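# Sort full boxes into the tote, empty boxes to desks

## Task

Every box in the room that has something in it must end up entirely inside the tote, and every box with nothing in it must be returned to the desk it belongs on. The robot must not topple or finish leaning, or the task fails. Anything that stays in place only because the robot is holding or propping it does not count.

## Robot and tools

ROBOT. TidyBot++: a mobile base 0.54 m long, 0.50 m wide and 0.38 m tall on four driven casters, carrying one seven-joint arm with a two-finger gripper. The shoulder sits 0.12 m ahead of the base centre and 0.68 m up. Cameras: base_camera, and wrist_camera, which looks along the hand. A loose object may occasionally get nudged by something else.

FRAMES. Base frame: origin on the floor below the base centre, x ahead, y to the left, z up. hand_pose is reported in it and marks the point between the finger pads; the hand's own z runs out along the fingers, and its y is the direction the fingers open. The odometry frame is the base frame as it was when the scene began. Heading grows to the left, range -3.142 to 3.142. base_tilt is in degrees, with forward and right lean positive. Odometry and tilt each carry a fixed bias near 1 degree plus noise; wheel slip counts as travel, and drift of a few cm and several degrees builds over roughly thirty moves.

execute_actions. Arguments: actions, a list holding one action or none (none just reports state and pictures); cameras, a list of base_camera, wrist_camera or all (omitted, null or all gives both; [] gives none). An action may contain base, joints and speeds; its motions start together. base holds exactly one relative offset from where the base last reported itself: translate_m (metres, forward positive, -2 to 2), strafe_m (metres, left positive, -2 to 2) or rotate_rad (radians, counter-clockwise from above positive, -6.3 to 6.3). joints holds absolute targets in radians by name: joint_1_rad (any angle, vertical axis, positive is clockwise from above, opposite to heading), joint_2_rad shoulder -2.249 to 2.249, joint_3_rad (any angle, twists upper arm), joint_4_rad elbow -2.579 to 2.579, joint_5_rad (any angle, twists forearm), joint_6_rad wrist -2.099 to 2.099, joint_7_rad (any angle, twists hand; pointing down, positive is counter-clockwise from above, and 1.57 opens the fingers left/right), plus gripper_pos 0 (open) to 1 (closed). Tolerances for done: ±0.039 for joints 1-4, ±0.056 for 5-7, ±0.03 for the gripper. Free-turning joints take the short way, so send steps smaller than half a turn. speeds caps top speed for that action only: translate_m and strafe_m 0.05 to 0.5 m/s, rotate_rad 0.1 to 1.57 rad/s (the maxima are defaults). A base move needing over 8.667 s at its cap is refused; no action runs past 15 s. Unknown keys or out-of-range values reject the call with no motion. Anything left out of an action may still be driving toward an earlier target. If a result reports a stop, the remaining calls in that reply are skipped.

wait: seconds, 0 to 10; nothing new is commanded and the result matches an empty execute_actions. zoom_image: camera (base_camera or wrist_camera) and region [x0, y0, x1, y1] in pixels of that camera's latest full image, top-left is (0, 0), at most 504 by 504. finished_scene: scene, the current scene's integer; it ends the scene irreversibly after the last command has been held, reports success, and may hand you a next task. Replying with no tool call ends everything.

ARM GEOMETRY. Upper arm 0.42 m, forearm 0.31 m, hand 0.31 m to the hand point. With joint_1_rad 0, joint_3_rad 3.14, joint_5_rad 0 (near the start), the arm moves in the base's x-z plane; tilt from vertical (forward positive) is joint_2 for the upper arm, joint_2 - joint_4 for the forearm, and joint_2 - joint_4 - joint_6 for the hand. Reach ahead of the shoulder is the sum of length x sin(tilt); height above it is the sum of length x cos(tilt). Joints move up to 1.39 rad/s (1.22 for 5-7). Folded at start, hand down, the hand pokes up to 0.08 m beyond the base front and the elbow reaches 1.15 m. A downward hand gets no higher than about 0.94 m, and only near the base. Finger gap is about 85 x (1 - gripper_pos) mm (up to 3 mm wider mid-stroke); closed tips reach about 20 mm beyond the hand point. At gripper_pos 1 the fingers press with roughly 96-120 N each; done there means empty, off_target means an object stopped them.

ACCURACY. Friction may leave joints slightly short even when all done; resending the same target does nothing. To correct, send each joint its last command plus (wanted minus read). Expect 1-2 cm hand error, more when stretched, so low targets can strike the floor; trust the cameras. Held loads make the arm sag uncorrected; never command a joint to its current reading while carrying something.

RESULT LINES. pictures lists the image order. base_status and joint_status: done; off_target (resting away, possibly still pushing); contact_stop or time_out (target dropped, holding in place); not_followed and joint command not followed with a cause line (a self-collision check withheld the arm targets, which may be retried each action; the gripper still moves). A blocked base pushes until timeout and may still say done far short. on_its_own shows motion you did not command. motor_effort is percent of maximum, positive toward higher values, bracket is the peak, with fixed bias and noise. Motor temperatures lists arm joints in joint_positions order; MOTOR HOT from 60 °C, OVER-TEMPERATURE FAULT at 75 °C (arm sinks; keys show limit_stop_at_motor_heat, resend them). Holding loads heats motors, even while you think; the robot keeps the last command meanwhile. ARM HIT means a hard strike on the base or the arm itself; nothing prevents arm-base contact.

AVOID. Torque fault: joints 1-4 limit 104.5 N m (warning 56.7), 5-7 limit 51.3 (warning 29.4); reaching it freezes the arm and gripper for 10 s and skips the rest of the call, while the base continues. Motor torque is about 54 N m (34 for 5-7). Never drive the base while the arm is snagged, especially above about 0.8 m: the robot may tip. Sideways force on a raised hand can lift wheels; retract the arm or back off to level out. Avoid drops, slips, slams, hard collisions and forceful shoves, and leave nothing balanced on the gripper.

Each tool is called after ">>>" as name(argument=value, ...) on one line, values as JSON.

## Session

>>> execute_actions(actions=[])

Scene clock: 0.00 s.
Motor temperatures (°C, as the motors report them): [30 33 32 31 40 38 44]
base_odometry: x=+0.000 y=+0.000 heading=+0.000 (m, m, rad; odometry frame)
base_tilt: forward=-0.5 right=-0.4 (deg)
base_status: not commanded
joint_positions: joint_1_rad=+0.011 joint_2_rad=-0.399 joint_3_rad=+3.166 joint_4_rad=-2.542 joint_5_rad=-0.012 joint_6_rad=-0.844 joint_7_rad=+1.596 gripper_pos=+0.000
joint_status: not commanded
motor_effort: joint_1_rad=+0 joint_2_rad=-1 joint_3_rad=+1 joint_4_rad=+13 joint_5_rad=+0 joint_6_rad=+1 joint_7_rad=+0 (%)
hand_pose: x=+0.2681 y=-0.0001 z=+0.5919 quat_wxyz=(-0.007, +0.997, -0.008, +0.077) (m; base frame)
pictures: base_camera, wrist_camera
Images, in order (width x height): base_camera 644x364, wrist_camera 644x476.

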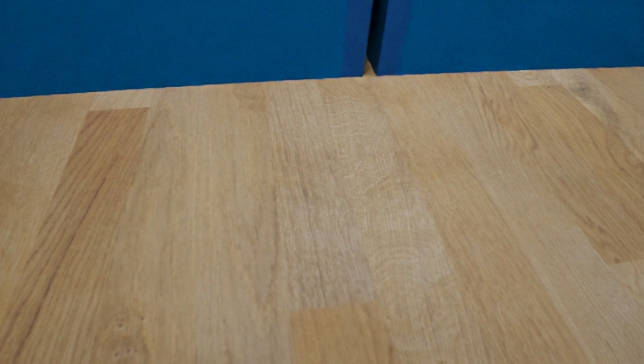

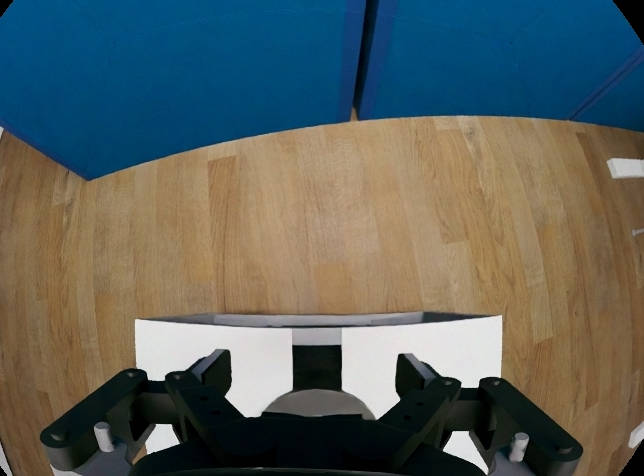

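>>> execute_actions(actions=[{"joints":{"joint_2_rad":-0.6,"joint_4_rad":-1.0,"joint_6_rad":-1.65}}])

Scene clock: 3.97 s.
Motor temperatures (°C, as the motors report them): [30 33 32 31 40 38 44]
base_odometry: x=+0.000 y=+0.000 heading=+0.000 (m, m, rad; odometry frame)
base_tilt: forward=-0.5 right=-0.4 (deg)
base_status: not commanded
joint_positions: joint_1_rad=+0.011 joint_2_rad=-0.593 joint_3_rad=+3.166 joint_4_rad=-1.019 joint_5_rad=-0.012 joint_6_rad=-1.608 joint_7_rad=+1.596 gripper_pos=+0.000
joint_status: all done
motor_effort: joint_1_rad=+0(1) joint_2_rad=+8(9) joint_3_rad=+0(0) joint_4_rad=+11(19) joint_5_rad=-1(1) joint_6_rad=+7(7) joint_7_rad=+1(0) (%)
hand_pose: x=+0.2922 y=-0.0073 z=+1.1782 quat_wxyz=(+0.004, +0.850, -0.003, +0.526) (m; base frame)
pictures: base_camera, wrist_camera
Images, in order (width x height): base_camera 644x364, wrist_camera 644x476.

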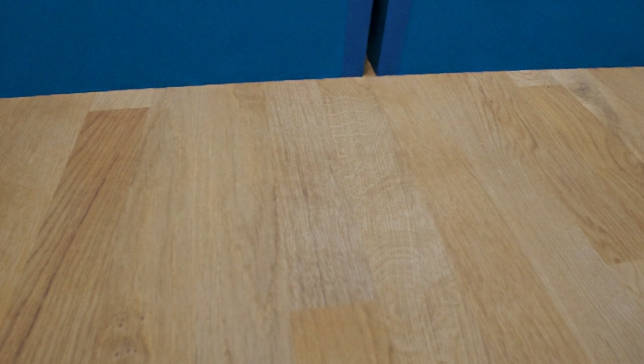

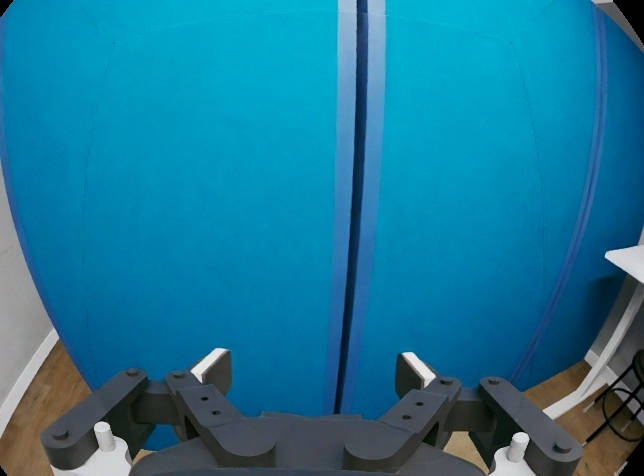

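>>> execute_actions(actions=[{"joints":{"joint_1_rad":1.57}}], cameras=["wrist_camera"])

>>> execute_actions(actions=[{"joints":{"joint_1_rad":3.14}}], cameras=["wrist_camera"])

Scene clock: 7.33 s.
Motor temperatures (°C, as the motors report them): [30 33 32 31 40 38 44]
base_odometry: x=+0.000 y=+0.000 heading=+0.000 (m, m, rad; odometry frame)
base_tilt: forward=-0.5 right=-0.4 (deg)
base_status: not commanded
joint_positions: joint_1_rad=+1.559 joint_2_rad=-0.593 joint_3_rad=+3.166 joint_4_rad=-1.019 joint_5_rad=-0.012 joint_6_rad=-1.608 joint_7_rad=+1.596 gripper_pos=+0.000
joint_status: all done
motor_effort: joint_1_rad=+0(1) joint_2_rad=+8(8) joint_3_rad=+0(0) joint_4_rad=+11(11) joint_5_rad=-1(1) joint_6_rad=+7(7) joint_7_rad=+0(1) (%)
hand_pose: x=+0.1156 y=-0.1733 z=+1.1782 quat_wxyz=(+0.371, +0.606, -0.597, +0.373) (m; base frame)
pictures: wrist_camera
Images, in order (width x height): wrist_camera 644x476.

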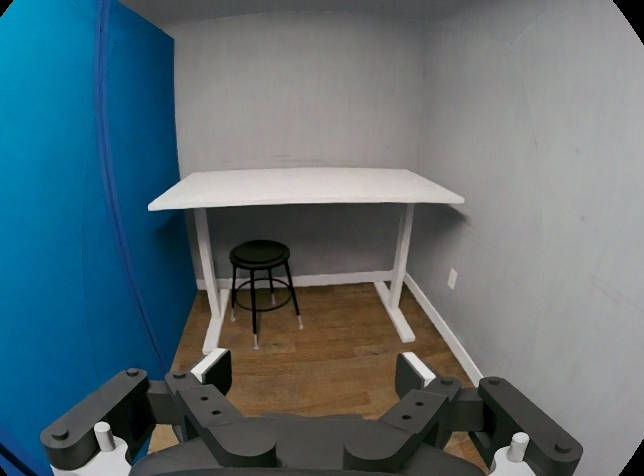

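Scene clock: 10.13 s.
Motor temperatures (°C, as the motors report them): [30 33 32 31 40 38 44]
base_odometry: x=+0.000 y=+0.000 heading=+0.000 (m, m, rad; odometry frame)
base_tilt: forward=-0.5 right=-0.5 (deg)
base_status: not commanded
joint_positions: joint_1_rad=+3.129 joint_2_rad=-0.593 joint_3_rad=+3.166 joint_4_rad=-1.019 joint_5_rad=-0.012 joint_6_rad=-1.608 joint_7_rad=+1.596 gripper_pos=+0.000
joint_status: all done
motor_effort: joint_1_rad=+0(0) joint_2_rad=+9(9) joint_3_rad=+0(0) joint_4_rad=+11(11) joint_5_rad=-1(1) joint_6_rad=+8(7) joint_7_rad=+0(0) (%)
hand_pose: x=-0.0543 y=+0.0032 z=+1.1782 quat_wxyz=(+0.526, +0.007, -0.850, +0.002) (m; base frame)
pictures: wrist_camera
Images, in order (width x height): wrist_camera 644x476.

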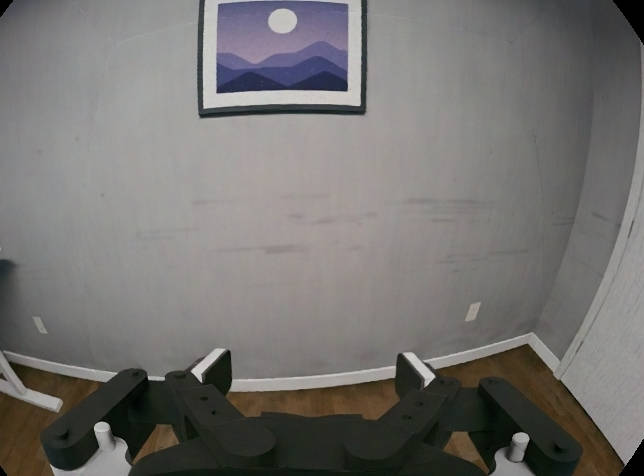

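>>> execute_actions(actions=[{"joints":{"joint_1_rad":-1.4}}], cameras=["wrist_camera"])

Scene clock: 13.73 s.
Motor temperatures (°C, as the motors report them): [30 33 32 31 40 38 44]
base_odometry: x=+0.000 y=+0.000 heading=+0.000 (m, m, rad; odometry frame)
base_tilt: forward=-0.5 right=-0.5 (deg)
base_status: not commanded
joint_positions: joint_1_rad=+4.872 joint_2_rad=-0.593 joint_3_rad=+3.166 joint_4_rad=-1.019 joint_5_rad=-0.012 joint_6_rad=-1.608 joint_7_rad=+1.596 gripper_pos=+0.000
joint_status: all done
motor_effort: joint_1_rad=+0(0) joint_2_rad=+9(8) joint_3_rad=+0(0) joint_4_rad=+11(11) joint_5_rad=-1(1) joint_6_rad=+7(7) joint_7_rad=+0(0) (%)
hand_pose: x=+0.1519 y=+0.1702 z=+1.1782 quat_wxyz=(+0.340, -0.646, -0.553, -0.401) (m; base frame)
pictures: wrist_camera
Images, in order (width x height): wrist_camera 644x476.

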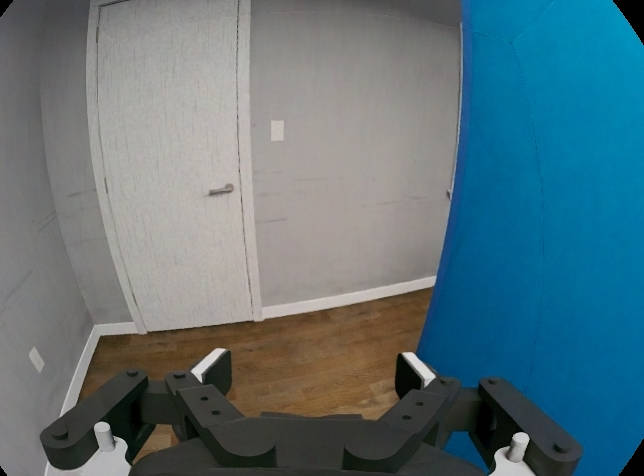

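>>> execute_actions(actions=[{"base":{"strafe_m":0.9},"joints":{"joint_1_rad":-0.5,"joint_6_rad":-1.9}}])

Scene clock: 19.93 s.
Motor temperatures (°C, as the motors report them): [30 33 32 31 40 38 44]
base_odometry: x=+0.000 y=+0.900 heading=+0.000 (m, m, rad; odometry frame)
base_tilt: forward=-0.5 right=-0.5 (deg)
base_status: done
joint_positions: joint_1_rad=+5.773 joint_2_rad=-0.601 joint_3_rad=+3.166 joint_4_rad=-1.018 joint_5_rad=-0.012 joint_6_rad=-1.858 joint_7_rad=+1.596 gripper_pos=+0.000
joint_status: all done
motor_effort: joint_1_rad=+0(1) joint_2_rad=+9(11) joint_3_rad=+0(2) joint_4_rad=+10(12) joint_5_rad=-1(1) joint_6_rad=+6(8) joint_7_rad=+0(0) (%)
hand_pose: x=+0.2314 y=+0.0585 z=+1.1150 quat_wxyz=(+0.107, -0.877, -0.232, -0.406) (m; base frame)
pictures: base_camera, wrist_camera
Images, in order (width x height): base_camera 644x364, wrist_camera 644x476.

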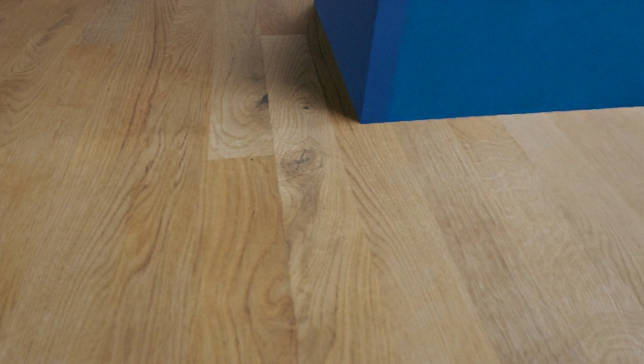

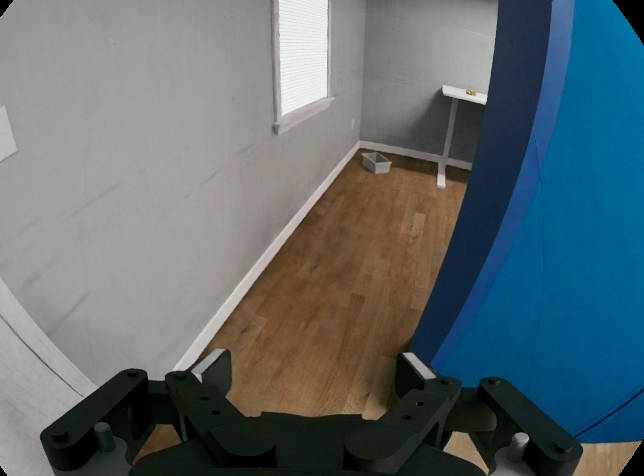

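>>> execute_actions(actions=[{"base":{"rotate_rad":0.14},"joints":{"joint_1_rad":0.0}}], cameras=[])

>>> execute_actions(actions=[{"base":{"strafe_m":0.4}}])

Scene clock: 22.63 s.
Motor temperatures (°C, as the motors report them): [30 33 32 31 40 38 44]
base_odometry: x=+0.000 y=+0.900 heading=+0.140 (m, m, rad; odometry frame)
base_tilt: forward=-0.5 right=-0.5 (deg)
base_status: done
joint_positions: joint_1_rad=+6.272 joint_2_rad=-0.601 joint_3_rad=+3.166 joint_4_rad=-1.018 joint_5_rad=-0.012 joint_6_rad=-1.858 joint_7_rad=+1.596 gripper_pos=+0.000
joint_status: all done
motor_effort: joint_1_rad=+0(1) joint_2_rad=+9(12) joint_3_rad=+1(1) joint_4_rad=+10(11) joint_5_rad=-1(1) joint_6_rad=+6(6) joint_7_rad=+0(1) (%)
hand_pose: x=+0.2456 y=-0.0024 z=+1.1150 quat_wxyz=(+0.003, -0.907, -0.008, -0.420) (m; base frame)
pictures: none
No camera images: the call's "cameras" was empty. Leave "cameras" out to get every camera's image.

Scene clock: 24.80 s.
Motor temperatures (°C, as the motors report them): [30 33 32 31 40 38 44]
base_odometry: x=-0.056 y=+1.297 heading=+0.140 (m, m, rad; odometry frame)
base_tilt: forward=-0.6 right=-0.4 (deg)
base_status: done
joint_positions: joint_1_rad=+6.276 joint_2_rad=-0.601 joint_3_rad=+3.166 joint_4_rad=-1.018 joint_5_rad=-0.012 joint_6_rad=-1.858 joint_7_rad=+1.596 gripper_pos=+0.000
joint_status: not commanded
motor_effort: joint_1_rad=+0(1) joint_2_rad=+9(10) joint_3_rad=+0(3) joint_4_rad=+10(11) joint_5_rad=-1(2) joint_6_rad=+6(6) joint_7_rad=+0(1) (%)
hand_pose: x=+0.2456 y=-0.0029 z=+1.1150 quat_wxyz=(+0.002, -0.907, -0.006, -0.420) (m; base frame)
pictures: base_camera, wrist_camera
Images, in order (width x height): base_camera 644x364, wrist_camera 644x476.

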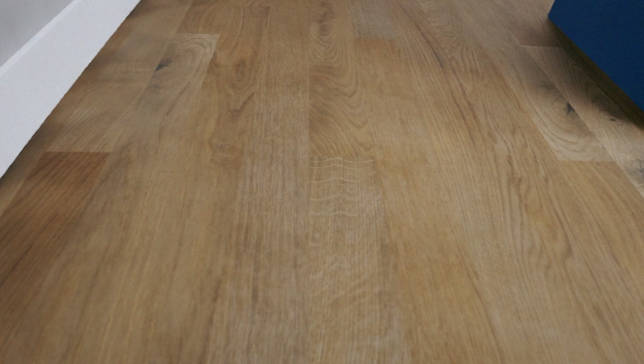

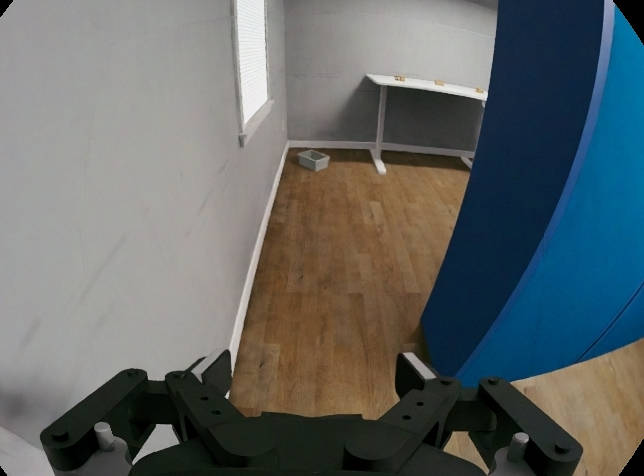

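Aligned well with the corridor. Drive forward.

>>> execute_actions(actions=[{"base":{"translate_m":1.9},"joints":{"joint_1_rad":0.8,"joint_6_rad":-1.75}}])

Scene clock: 30.37 s.
Motor temperatures (°C, as the motors report them): [30 33 32 31 40 38 44]
base_odometry: x=+1.826 y=+1.562 heading=+0.140 (m, m, rad; odometry frame)
base_tilt: forward=-0.5 right=-0.4 (deg)
base_status: done
joint_positions: joint_1_rad=+7.073 joint_2_rad=-0.600 joint_3_rad=+3.166 joint_4_rad=-1.017 joint_5_rad=-0.012 joint_6_rad=-1.791 joint_7_rad=+1.596 gripper_pos=+0.000
joint_status: all done
motor_effort: joint_1_rad=+0(0) joint_2_rad=+9(13) joint_3_rad=+0(1) joint_4_rad=+11(12) joint_5_rad=-1(1) joint_6_rad=+7(7) joint_7_rad=+0(0) (%)
hand_pose: x=+0.2146 y=-0.1025 z=+1.1313 quat_wxyz=(-0.173, -0.825, +0.341, -0.415) (m; base frame)
pictures: base_camera, wrist_camera
Images, in order (width x height): base_camera 644x364, wrist_camera 644x476.

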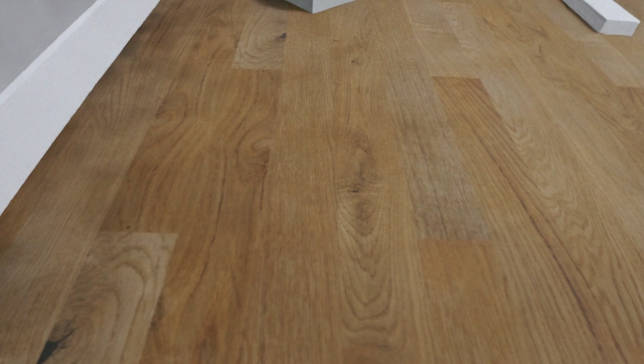

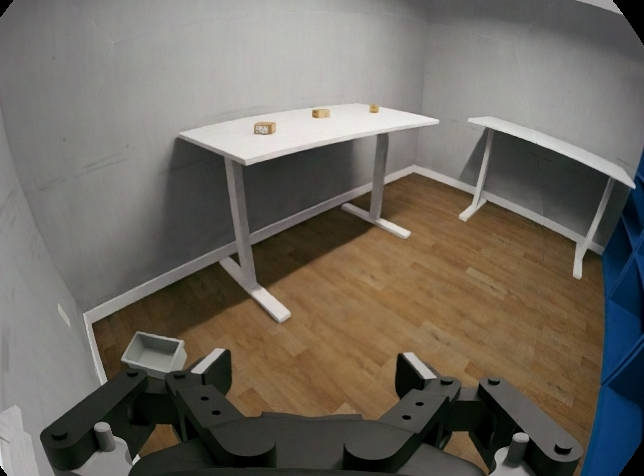

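>>> zoom_image(camera="wrist_camera", region=[170, 80, 450, 180])

>>> execute_actions(actions=[{"base":{"strafe_m":-0.85},"joints":{"joint_1_rad":2.6,"joint_6_rad":-1.7}}])

Region (170, 80, 450, 180) of wrist_camera's 644x476 image, scaled by 1.800; it fills the top 180 rows of this view, and the rest is white.

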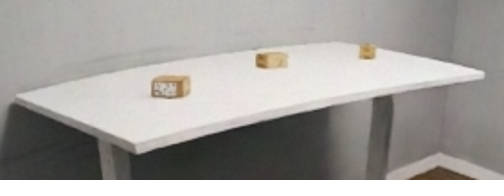

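Scene clock: 34.10 s.
Motor temperatures (°C, as the motors report them): [30 33 32 31 40 38 44]
base_odometry: x=+1.945 y=+0.721 heading=+0.141 (m, m, rad; odometry frame)
base_tilt: forward=-0.5 right=-0.4 (deg)
base_status: done
joint_positions: joint_1_rad=+8.874 joint_2_rad=-0.599 joint_3_rad=+3.166 joint_4_rad=-1.017 joint_5_rad=-0.012 joint_6_rad=-1.742 joint_7_rad=+1.596 gripper_pos=+0.000
joint_status: all done
motor_effort: joint_1_rad=+1(1) joint_2_rad=+8(12) joint_3_rad=+0(1) joint_4_rad=+11(12) joint_5_rad=+0(2) joint_6_rad=+6(8) joint_7_rad=+0(0) (%)
hand_pose: x=-0.0109 y=-0.0744 z=+1.1438 quat_wxyz=(-0.454, -0.242, +0.848, -0.128) (m; base frame)
pictures: base_camera, wrist_camera
Images, in order (width x height): base_camera 644x364, wrist_camera 644x476.

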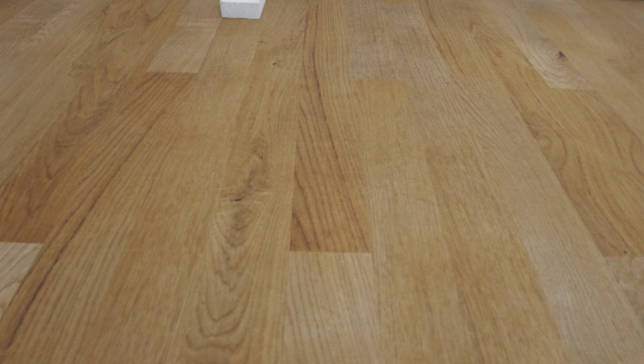

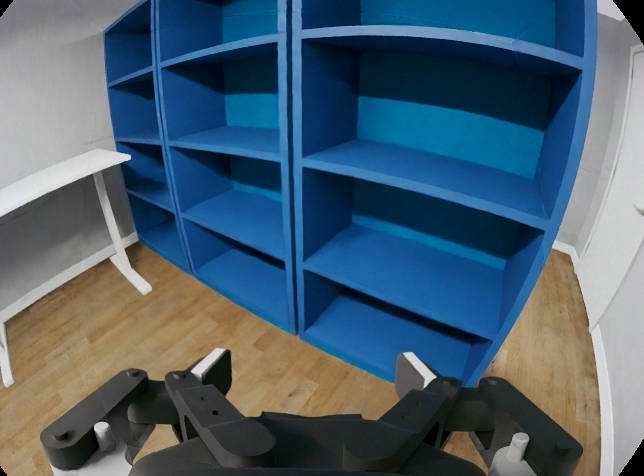

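>>> execute_actions(actions=[{"joints":{"joint_1_rad":0.0,"joint_2_rad":-0.6,"joint_4_rad":-1.5,"joint_6_rad":-0.63}}], cameras=["wrist_camera"])

Scene clock: 38.93 s.
Motor temperatures (°C, as the motors report them): [30 33 32 31 40 38 44]
base_odometry: x=+1.945 y=+0.721 heading=+0.141 (m, m, rad; odometry frame)
base_tilt: forward=-0.6 right=-0.4 (deg)
base_status: not commanded
joint_positions: joint_1_rad=+6.294 joint_2_rad=-0.599 joint_3_rad=+3.166 joint_4_rad=-1.476 joint_5_rad=-0.012 joint_6_rad=-0.672 joint_7_rad=+1.596 gripper_pos=+0.000
joint_status: all done
motor_effort: joint_1_rad=+0(0) joint_2_rad=+3(9) joint_3_rad=+1(1) joint_4_rad=+17(17) joint_5_rad=-1(1) joint_6_rad=+8(8) joint_7_rad=+0(0) (%)
hand_pose: x=+0.4350 y=-0.0138 z=+1.2370 quat_wxyz=(-0.010, -0.700, +0.007, -0.715) (m; base frame)
pictures: wrist_camera
Images, in order (width x height): wrist_camera 644x476.

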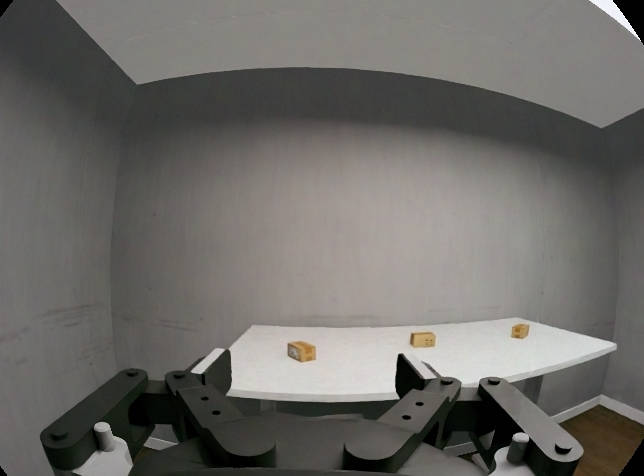

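>>> zoom_image(camera="wrist_camera", region=[220, 310, 460, 420])

Region (220, 310, 460, 420) of wrist_camera's 644x476 image, scaled by 2.100; it fills the top 231 rows of this view, and the rest is white.

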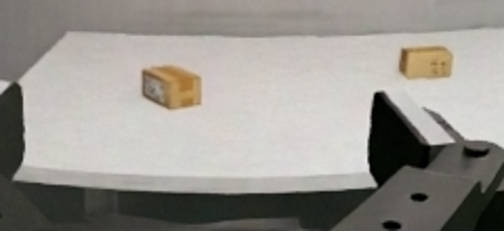

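>>> execute_actions(actions=[{"base":{"translate_m":0.35}}])

>>> zoom_image(camera="wrist_camera", region=[220, 310, 460, 420])

Scene clock: 50.23 s.
Motor temperatures (°C, as the motors report them): [30 33 32 31 40 38 44]
base_odometry: x=+2.292 y=+0.769 heading=+0.140 (m, m, rad; odometry frame)
base_tilt: forward=-0.5 right=-0.5 (deg)
base_status: done
joint_positions: joint_1_rad=+6.294 joint_2_rad=-0.594 joint_3_rad=+3.166 joint_4_rad=-1.483 joint_5_rad=-0.012 joint_6_rad=-0.669 joint_7_rad=+1.596 gripper_pos=+0.000
joint_status: not commanded
motor_effort: joint_1_rad=+0(0) joint_2_rad=+2(6) joint_3_rad=+0(1) joint_4_rad=+17(19) joint_5_rad=-1(1) joint_6_rad=+9(8) joint_7_rad=+0(0) (%)
hand_pose: x=+0.4390 y=-0.0139 z=+1.2329 quat_wxyz=(-0.010, -0.702, +0.007, -0.712) (m; base frame)
pictures: base_camera, wrist_camera
Images, in order (width x height): base_camera 644x364, wrist_camera 644x476.

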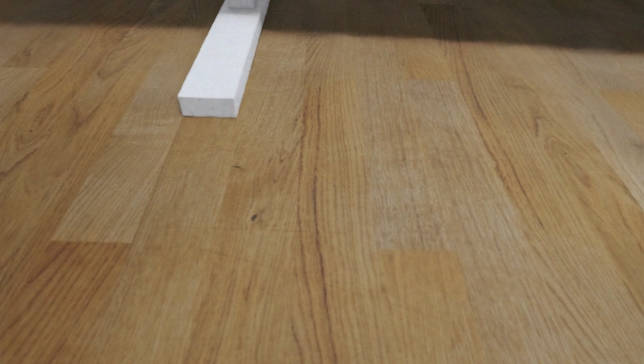

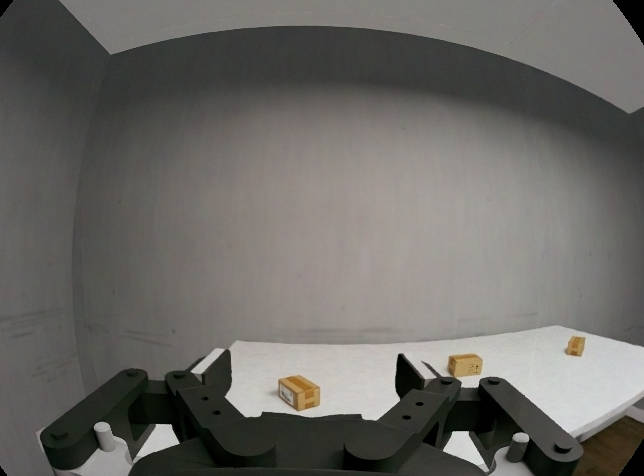

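Region (220, 310, 460, 420) of wrist_camera's 644x476 image, scaled by 2.100; it fills the top 231 rows of this view, and the rest is white.

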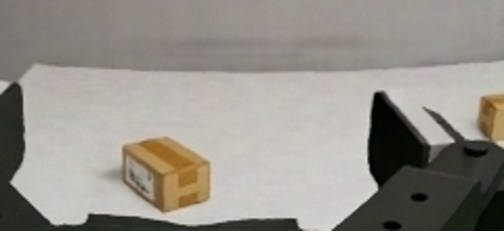

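>>> execute_actions(actions=[{"base":{"translate_m":0.3},"joints":{"joint_2_rad":0.0,"joint_4_rad":-0.55,"joint_6_rad":-1.95}}])

Scene clock: 61.60 s.
Motor temperatures (°C, as the motors report them): [30 33 32 31 40 38 44]
base_odometry: x=+2.589 y=+0.811 heading=+0.140 (m, m, rad; odometry frame)
base_tilt: forward=-0.6 right=-0.4 (deg)
base_status: done
joint_positions: joint_1_rad=+6.294 joint_2_rad=-0.014 joint_3_rad=+3.166 joint_4_rad=-0.571 joint_5_rad=-0.012 joint_6_rad=-1.911 joint_7_rad=+1.596 gripper_pos=+0.000
joint_status: all done
motor_effort: joint_1_rad=+0(1) joint_2_rad=-12(15) joint_3_rad=+0(0) joint_4_rad=+12(17) joint_5_rad=-1(1) joint_6_rad=+5(9) joint_7_rad=+0(0) (%)
hand_pose: x=+0.4735 y=-0.0078 z=+1.1264 quat_wxyz=(-0.005, -0.944, +0.001, -0.331) (m; base frame)
pictures: base_camera, wrist_camera
Images, in order (width x height): base_camera 644x364, wrist_camera 644x476.

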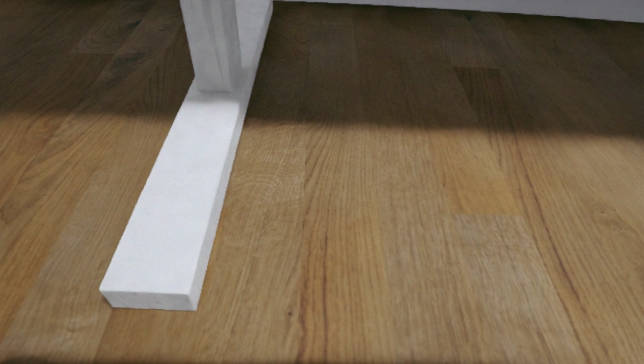

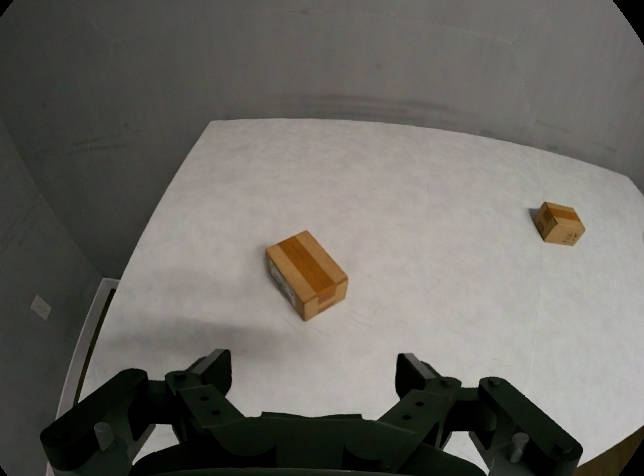

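>>> execute_actions(actions=[{"base":{"strafe_m":-0.35},"joints":{"joint_1_rad":-0.63,"joint_2_rad":0.29,"joint_4_rad":-0.70,"joint_6_rad":-1.375,"joint_7_rad":1.53}}])

Scene clock: 76.13 s.
Motor temperatures (°C, as the motors report them): [30 33 32 31 40 38 44]
base_odometry: x=+2.638 y=+0.464 heading=+0.140 (m, m, rad; odometry frame)
base_tilt: forward=-0.5 right=-0.5 (deg)
base_status: done
joint_positions: joint_1_rad=+5.663 joint_2_rad=+0.283 joint_3_rad=+3.166 joint_4_rad=-0.679 joint_5_rad=-0.012 joint_6_rad=-1.416 joint_7_rad=+1.556 gripper_pos=+0.000
joint_status: all done
motor_effort: joint_1_rad=+0(3) joint_2_rad=-29(29) joint_3_rad=+0(1) joint_4_rad=+17(18) joint_5_rad=-1(0) joint_6_rad=+6(6) joint_7_rad=+0(0) (%)
hand_pose: x=+0.6036 y=+0.3382 z=+1.0402 quat_wxyz=(+0.114, -0.888, -0.269, -0.354) (m; base frame)
pictures: base_camera, wrist_camera
Images, in order (width x height): base_camera 644x364, wrist_camera 644x476.

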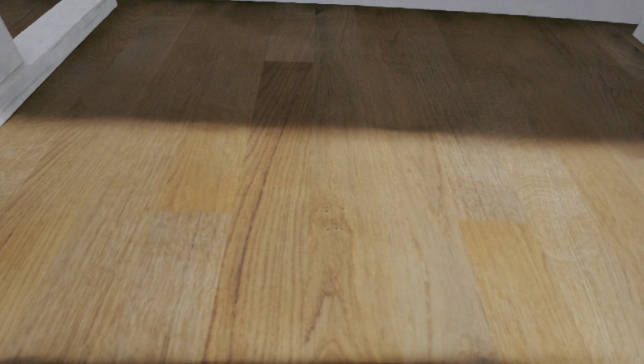

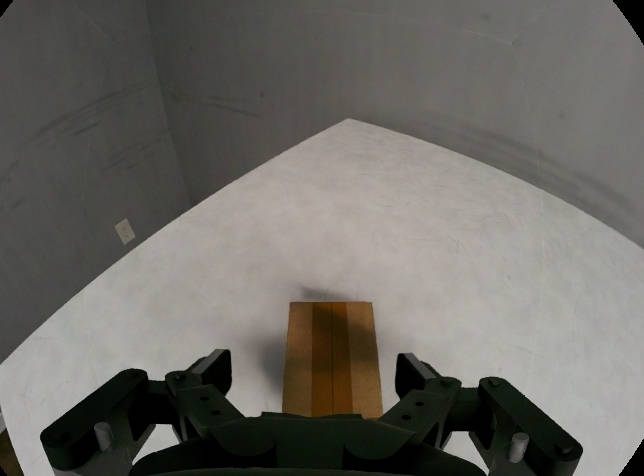

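>>> execute_actions(actions=[{"joints":{"joint_1_rad":-0.59,"joint_4_rad":-0.85,"joint_6_rad":-1.225}}], cameras=["wrist_camera"])

Scene clock: 78.90 s.
Motor temperatures (°C, as the motors report them): [30 33 32 31 40 38 44]
base_odometry: x=+2.638 y=+0.464 heading=+0.140 (m, m, rad; odometry frame)
base_tilt: forward=-0.5 right=-0.5 (deg)
base_status: not commanded
joint_positions: joint_1_rad=+5.683 joint_2_rad=+0.289 joint_3_rad=+3.166 joint_4_rad=-0.833 joint_5_rad=-0.012 joint_6_rad=-1.266 joint_7_rad=+1.556 gripper_pos=+0.000
joint_status: all done
motor_effort: joint_1_rad=+0(1) joint_2_rad=-29(31) joint_3_rad=+0(1) joint_4_rad=+18(19) joint_5_rad=-1(1) joint_6_rad=+6(6) joint_7_rad=+0(0) (%)
hand_pose: x=+0.6319 y=+0.3416 z=+0.9949 quat_wxyz=(+0.110, -0.893, -0.259, -0.352) (m; base frame)
pictures: wrist_camera
Images, in order (width x height): wrist_camera 644x476.

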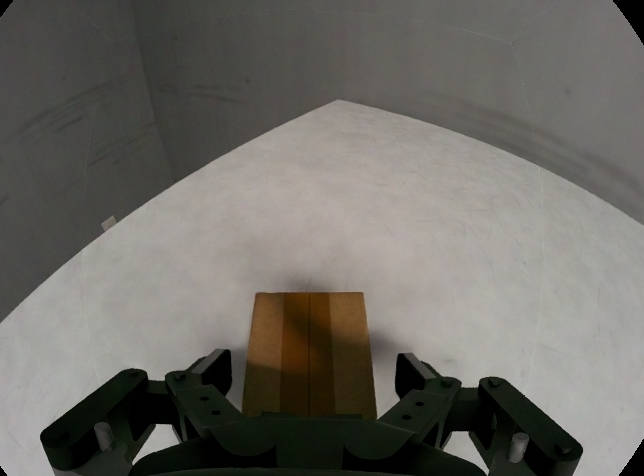

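>>> execute_actions(actions=[{"joints":{"joint_4_rad":-0.925,"joint_6_rad":-1.15}}], cameras=["wrist_camera"])

Scene clock: 81.93 s.
Motor temperatures (°C, as the motors report them): [30 33 32 31 40 38 44]
base_odometry: x=+2.638 y=+0.464 heading=+0.140 (m, m, rad; odometry frame)
base_tilt: forward=-0.5 right=-0.5 (deg)
base_status: not commanded
joint_positions: joint_1_rad=+5.684 joint_2_rad=+0.288 joint_3_rad=+3.166 joint_4_rad=-0.904 joint_5_rad=-0.012 joint_6_rad=-1.189 joint_7_rad=+1.556 gripper_pos=+0.000
joint_status: all done
motor_effort: joint_1_rad=+0(1) joint_2_rad=-28(30) joint_3_rad=+0(1) joint_4_rad=+18(19) joint_5_rad=+0(0) joint_6_rad=+6(5) joint_7_rad=+0(0) (%)
hand_pose: x=+0.6407 y=+0.3470 z=+0.9758 quat_wxyz=(+0.111, -0.892, -0.258, -0.354) (m; base frame)
pictures: wrist_camera
Images, in order (width x height): wrist_camera 644x476.

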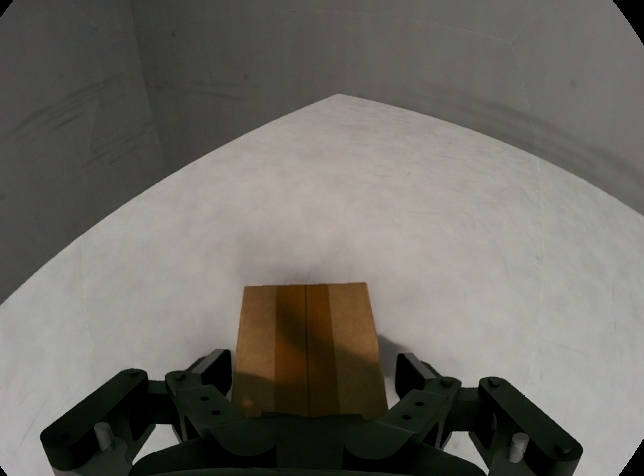

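>>> execute_actions(actions=[{"joints":{"gripper_pos":1.0}}], cameras=["wrist_camera"])

Scene clock: 84.43 s.
Motor temperatures (°C, as the motors report them): [30 33 32 31 40 38 44]
base_odometry: x=+2.638 y=+0.465 heading=+0.140 (m, m, rad; odometry frame)
base_tilt: forward=-0.6 right=-0.4 (deg)
base_status: not commanded
joint_positions: joint_1_rad=+5.684 joint_2_rad=+0.274 joint_3_rad=+3.166 joint_4_rad=-0.906 joint_5_rad=-0.012 joint_6_rad=-1.175 joint_7_rad=+1.556 gripper_pos=+0.346
joint_status: gripper_pos off_target (ended at +0.346, target +1.000)
motor_effort: joint_1_rad=+0(2) joint_2_rad=-29(30) joint_3_rad=+0(1) joint_4_rad=+18(20) joint_5_rad=-1(1) joint_6_rad=+6(7) joint_7_rad=+0(1) (%)
hand_pose: x=+0.6398 y=+0.3458 z=+0.9868 quat_wxyz=(+0.114, -0.887, -0.257, -0.366) (m; base frame)
pictures: wrist_camera
Images, in order (width x height): wrist_camera 644x476.

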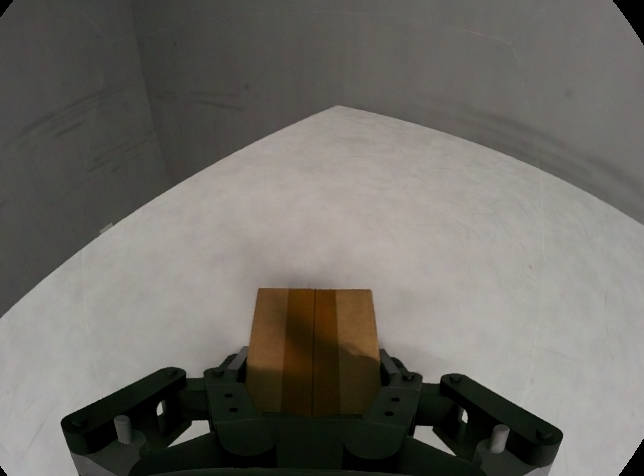

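>>> execute_actions(actions=[{"joints":{"joint_4_rad":-0.78}}], cameras=["wrist_camera"])

Scene clock: 86.03 s.
Motor temperatures (°C, as the motors report them): [30 33 32 31 40 38 44]
base_odometry: x=+2.638 y=+0.465 heading=+0.140 (m, m, rad; odometry frame)
base_tilt: forward=-0.5 right=-0.4 (deg)
base_status: not commanded
joint_positions: joint_1_rad=+5.684 joint_2_rad=+0.306 joint_3_rad=+3.166 joint_4_rad=-0.814 joint_5_rad=-0.012 joint_6_rad=-1.175 joint_7_rad=+1.556 gripper_pos=+0.346
joint_status: all done
motor_effort: joint_1_rad=+1(1) joint_2_rad=-33(36) joint_3_rad=+0(0) joint_4_rad=+20(22) joint_5_rad=+0(1) joint_6_rad=+8(8) joint_7_rad=+0(0) (%)
hand_pose: x=+0.6546 y=+0.3561 z=+1.0134 quat_wxyz=(+0.122, -0.876, -0.254, -0.392) (m; base frame)
pictures: wrist_camera
Images, in order (width x height): wrist_camera 644x476.

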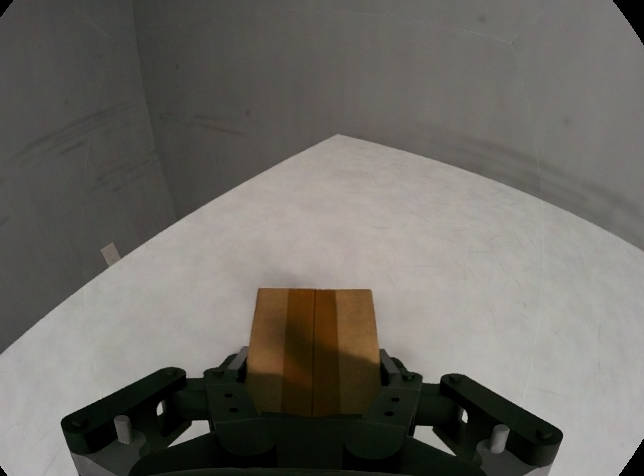

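>>> execute_actions(actions=[], cameras=[])

>>> execute_actions(actions=[], cameras=[])

Scene clock: 87.03 s.
Motor temperatures (°C, as the motors report them): [30 33 32 31 40 38 44]
base_odometry: x=+2.638 y=+0.465 heading=+0.140 (m, m, rad; odometry frame)
base_tilt: forward=-0.5 right=-0.5 (deg)
base_status: not commanded
joint_positions: joint_1_rad=+5.684 joint_2_rad=+0.306 joint_3_rad=+3.166 joint_4_rad=-0.814 joint_5_rad=-0.012 joint_6_rad=-1.175 joint_7_rad=+1.556 gripper_pos=+0.346
joint_status: all done
motor_effort: joint_1_rad=+1(1) joint_2_rad=-34(36) joint_3_rad=-1(0) joint_4_rad=+21(22) joint_5_rad=+0(1) joint_6_rad=+8(8) joint_7_rad=+0(0) (%)
hand_pose: x=+0.6546 y=+0.3561 z=+1.0134 quat_wxyz=(+0.122, -0.876, -0.254, -0.392) (m; base frame)
pictures: none
No camera images: the call's "cameras" was empty. Leave "cameras" out to get every camera's image.

Scene clock: 87.03 s.
Motor temperatures (°C, as the motors report them): [30 33 32 31 40 38 44]
base_odometry: x=+2.638 y=+0.465 heading=+0.140 (m, m, rad; odometry frame)
base_tilt: forward=-0.5 right=-0.5 (deg)
base_status: not commanded
joint_positions: joint_1_rad=+5.684 joint_2_rad=+0.306 joint_3_rad=+3.166 joint_4_rad=-0.814 joint_5_rad=-0.012 joint_6_rad=-1.175 joint_7_rad=+1.556 gripper_pos=+0.346
joint_status: all done
motor_effort: joint_1_rad=+1(1) joint_2_rad=-34(36) joint_3_rad=-1(0) joint_4_rad=+21(22) joint_5_rad=+0(1) joint_6_rad=+8(8) joint_7_rad=+0(0) (%)
hand_pose: x=+0.6546 y=+0.3561 z=+1.0134 quat_wxyz=(+0.122, -0.876, -0.254, -0.392) (m; base frame)
pictures: none
No camera images: the call's "cameras" was empty. Leave "cameras" out to get every camera's image.

>>> execute_actions(actions=[{"base":{"strafe_m":1.15},"joints":{"joint_2_rad":-0.3}}])

Scene clock: 95.10 s.
Motor temperatures (°C, as the motors report them): [30 33 32 31 40 38 44]
base_odometry: x=+2.476 y=+1.603 heading=+0.141 (m, m, rad; odometry frame)
base_tilt: forward=-0.6 right=-0.5 (deg)
base_status: done
joint_positions: joint_1_rad=+5.693 joint_2_rad=-0.289 joint_3_rad=+3.166 joint_4_rad=-0.798 joint_5_rad=-0.012 joint_6_rad=-1.175 joint_7_rad=+1.556 gripper_pos=+0.346
joint_status: all done
motor_effort: joint_1_rad=+1(2) joint_2_rad=-5(36) joint_3_rad=+1(1) joint_4_rad=+15(22) joint_5_rad=+0(1) joint_6_rad=+11(11) joint_7_rad=+0(0) (%)
hand_pose: x=+0.4082 y=+0.1841 z=+1.3247 quat_wxyz=(+0.199, -0.718, -0.202, -0.636) (m; base frame)
pictures: base_camera, wrist_camera
Images, in order (width x height): base_camera 644x364, wrist_camera 644x476.

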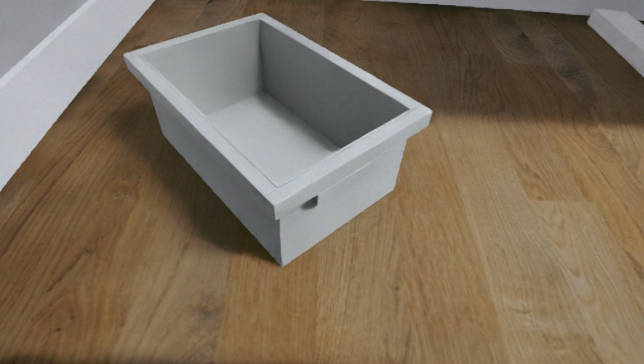

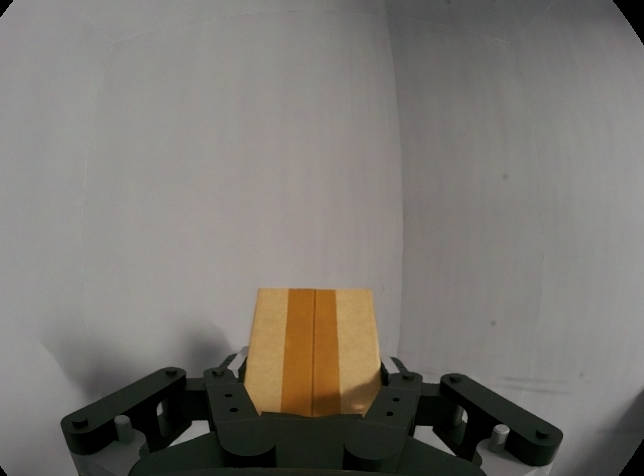

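>>> execute_actions(actions=[{"base":{"strafe_m":-0.35},"joints":{"joint_1_rad":-0.735,"joint_2_rad":1.40,"joint_4_rad":-1.53,"joint_6_rad":0.62}}])

Scene clock: 105.93 s.
Motor temperatures (°C, as the motors report them): [30 33 32 31 40 38 44]
base_odometry: x=+2.526 y=+1.257 heading=+0.141 (m, m, rad; odometry frame)
base_tilt: forward=-0.5 right=-0.4 (deg)
base_status: done
joint_positions: joint_1_rad=+5.559 joint_2_rad=+1.415 joint_3_rad=+3.166 joint_4_rad=-1.517 joint_5_rad=-0.012 joint_6_rad=+0.566 joint_7_rad=+1.556 gripper_pos=+0.346
joint_status: all done
motor_effort: joint_1_rad=+0(2) joint_2_rad=-47(58) joint_3_rad=+0(4) joint_4_rad=+8(21) joint_5_rad=-1(2) joint_6_rad=+8(11) joint_7_rad=+0(0) (%)
hand_pose: x=+0.6525 y=+0.4521 z=+0.2174 quat_wxyz=(+0.124, -0.869, -0.318, -0.357) (m; base frame)
pictures: base_camera, wrist_camera
Images, in order (width x height): base_camera 644x364, wrist_camera 644x476.

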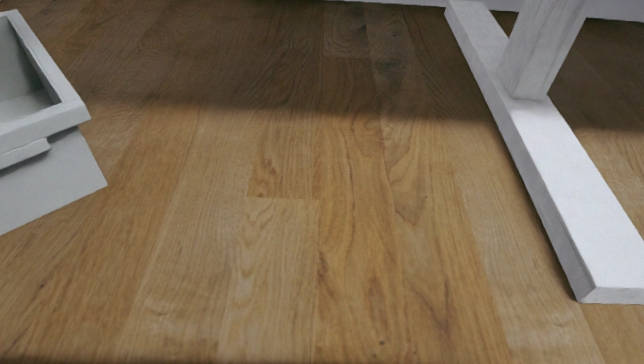

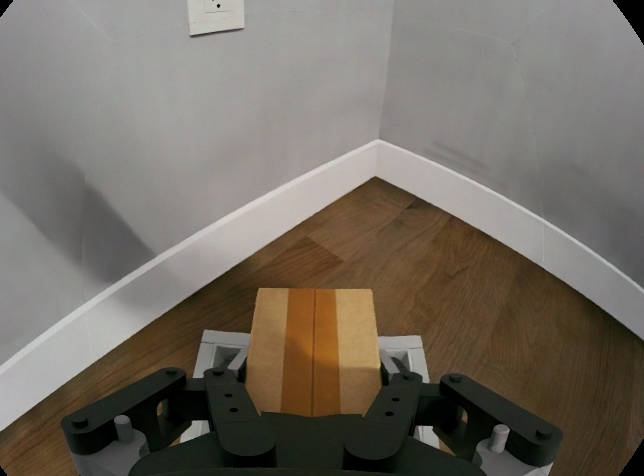

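>>> execute_actions(actions=[{"joints":{"joint_2_rad":1.772,"joint_4_rad":-1.17,"joint_6_rad":0.67}}])

Scene clock: 110.03 s.
Motor temperatures (°C, as the motors report them): [30 33 32 31 40 38 44]
base_odometry: x=+2.526 y=+1.257 heading=+0.141 (m, m, rad; odometry frame)
base_tilt: forward=-0.5 right=-0.4 (deg)
base_status: not commanded
joint_positions: joint_1_rad=+5.559 joint_2_rad=+1.793 joint_3_rad=+3.166 joint_4_rad=-1.197 joint_5_rad=-0.012 joint_6_rad=+0.618 joint_7_rad=+1.556 gripper_pos=+0.346
joint_status: all done
motor_effort: joint_1_rad=+1(1) joint_2_rad=-46(49) joint_3_rad=-1(0) joint_4_rad=+7(8) joint_5_rad=+0(1) joint_6_rad=+7(8) joint_7_rad=+0(0) (%)
hand_pose: x=+0.6324 y=+0.4376 z=+0.0548 quat_wxyz=(+0.125, -0.869, -0.323, -0.354) (m; base frame)
pictures: base_camera, wrist_camera
Images, in order (width x height): base_camera 644x364, wrist_camera 644x476.

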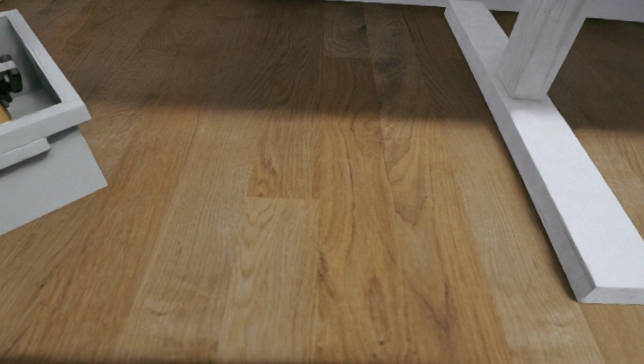

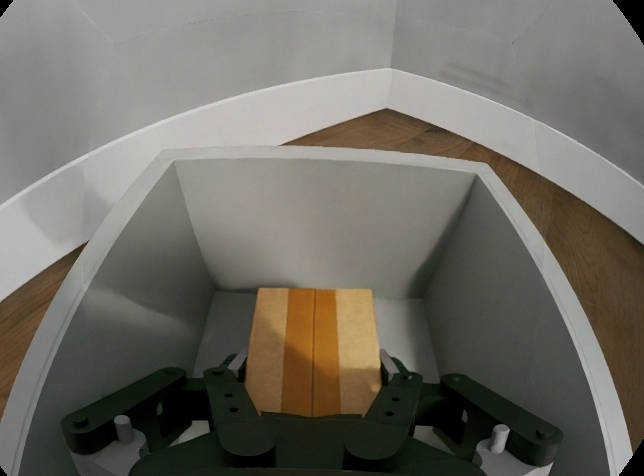

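>>> execute_actions(actions=[{"joints":{"joint_2_rad":1.83,"joint_4_rad":-1.0,"joint_6_rad":0.49}}], cameras=["wrist_camera"])

Scene clock: 112.60 s.
Motor temperatures (°C, as the motors report them): [30 33 32 31 40 38 44]
base_odometry: x=+2.526 y=+1.257 heading=+0.141 (m, m, rad; odometry frame)
base_tilt: forward=-0.4 right=-0.4 (deg)
base_status: not commanded
joint_positions: joint_1_rad=+5.559 joint_2_rad=+1.838 joint_3_rad=+3.166 joint_4_rad=-1.030 joint_5_rad=-0.012 joint_6_rad=+0.519 joint_7_rad=+1.555 gripper_pos=+0.346
joint_status: all done
motor_effort: joint_1_rad=+1(1) joint_2_rad=-47(48) joint_3_rad=+0(1) joint_4_rad=+9(10) joint_5_rad=-1(1) joint_6_rad=+8(9) joint_7_rad=-1(0) (%)
hand_pose: x=+0.6598 y=+0.4635 z=+0.0491 quat_wxyz=(+0.130, -0.865, -0.322, -0.364) (m; base frame)
pictures: wrist_camera
Images, in order (width x height): wrist_camera 644x476.

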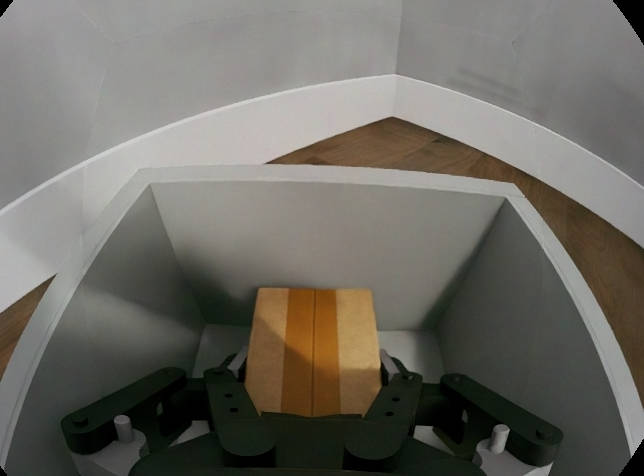

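>>> execute_actions(actions=[{"joints":{"joint_2_rad":1.852}}], cameras=["wrist_camera"])

Scene clock: 113.70 s.
Motor temperatures (°C, as the motors report them): [30 33 32 31 40 38 44]
base_odometry: x=+2.526 y=+1.257 heading=+0.141 (m, m, rad; odometry frame)
base_tilt: forward=-0.5 right=-0.5 (deg)
base_status: not commanded
joint_positions: joint_1_rad=+5.559 joint_2_rad=+1.852 joint_3_rad=+3.166 joint_4_rad=-1.025 joint_5_rad=-0.012 joint_6_rad=+0.519 joint_7_rad=+1.554 gripper_pos=+0.346
joint_status: all done
motor_effort: joint_1_rad=+0(0) joint_2_rad=-45(48) joint_3_rad=-1(0) joint_4_rad=+9(9) joint_5_rad=-1(1) joint_6_rad=+7(8) joint_7_rad=+0(1) (%)
hand_pose: x=+0.6552 y=+0.4595 z=+0.0408 quat_wxyz=(+0.128, -0.866, -0.322, -0.360) (m; base frame)
pictures: wrist_camera
Images, in order (width x height): wrist_camera 644x476.

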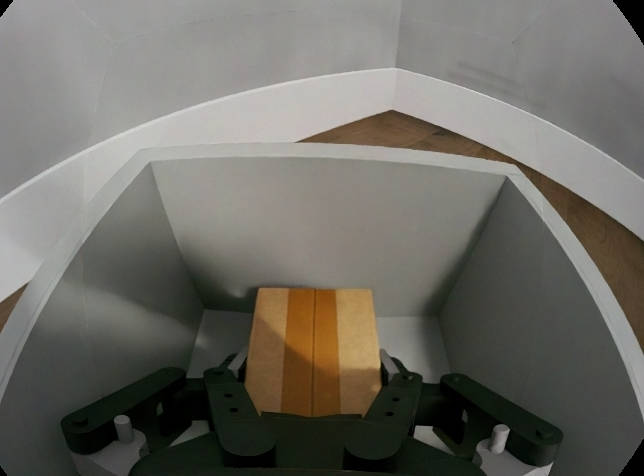

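Effort dropped, so it's touching down. Release partially.

>>> execute_actions(actions=[{"joints":{"gripper_pos":0.17}}], cameras=["wrist_camera"])

Scene clock: 115.10 s.
Motor temperatures (°C, as the motors report them): [30 33 32 31 40 38 44]
base_odometry: x=+2.526 y=+1.257 heading=+0.141 (m, m, rad; odometry frame)
base_tilt: forward=-0.5 right=-0.5 (deg)
base_status: not commanded
joint_positions: joint_1_rad=+5.559 joint_2_rad=+1.853 joint_3_rad=+3.166 joint_4_rad=-1.022 joint_5_rad=-0.012 joint_6_rad=+0.519 joint_7_rad=+1.554 gripper_pos=+0.170
joint_status: all done
motor_effort: joint_1_rad=+0(0) joint_2_rad=-43(45) joint_3_rad=+0(1) joint_4_rad=+7(8) joint_5_rad=-1(1) joint_6_rad=+6(6) joint_7_rad=+0(1) (%)
hand_pose: x=+0.6561 y=+0.4604 z=+0.0414 quat_wxyz=(+0.129, -0.866, -0.322, -0.361) (m; base frame)
pictures: wrist_camera
Images, in order (width x height): wrist_camera 644x476.

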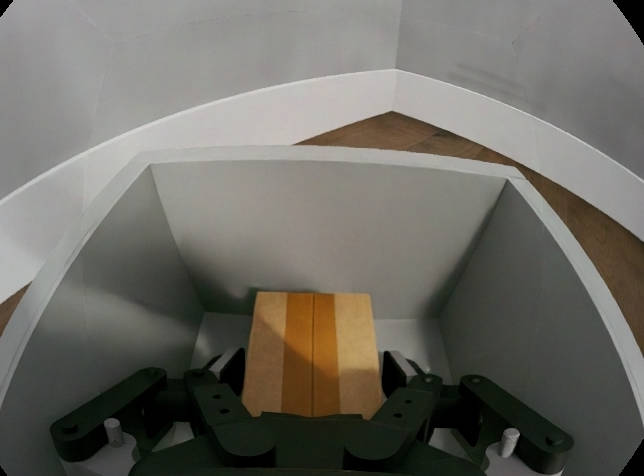

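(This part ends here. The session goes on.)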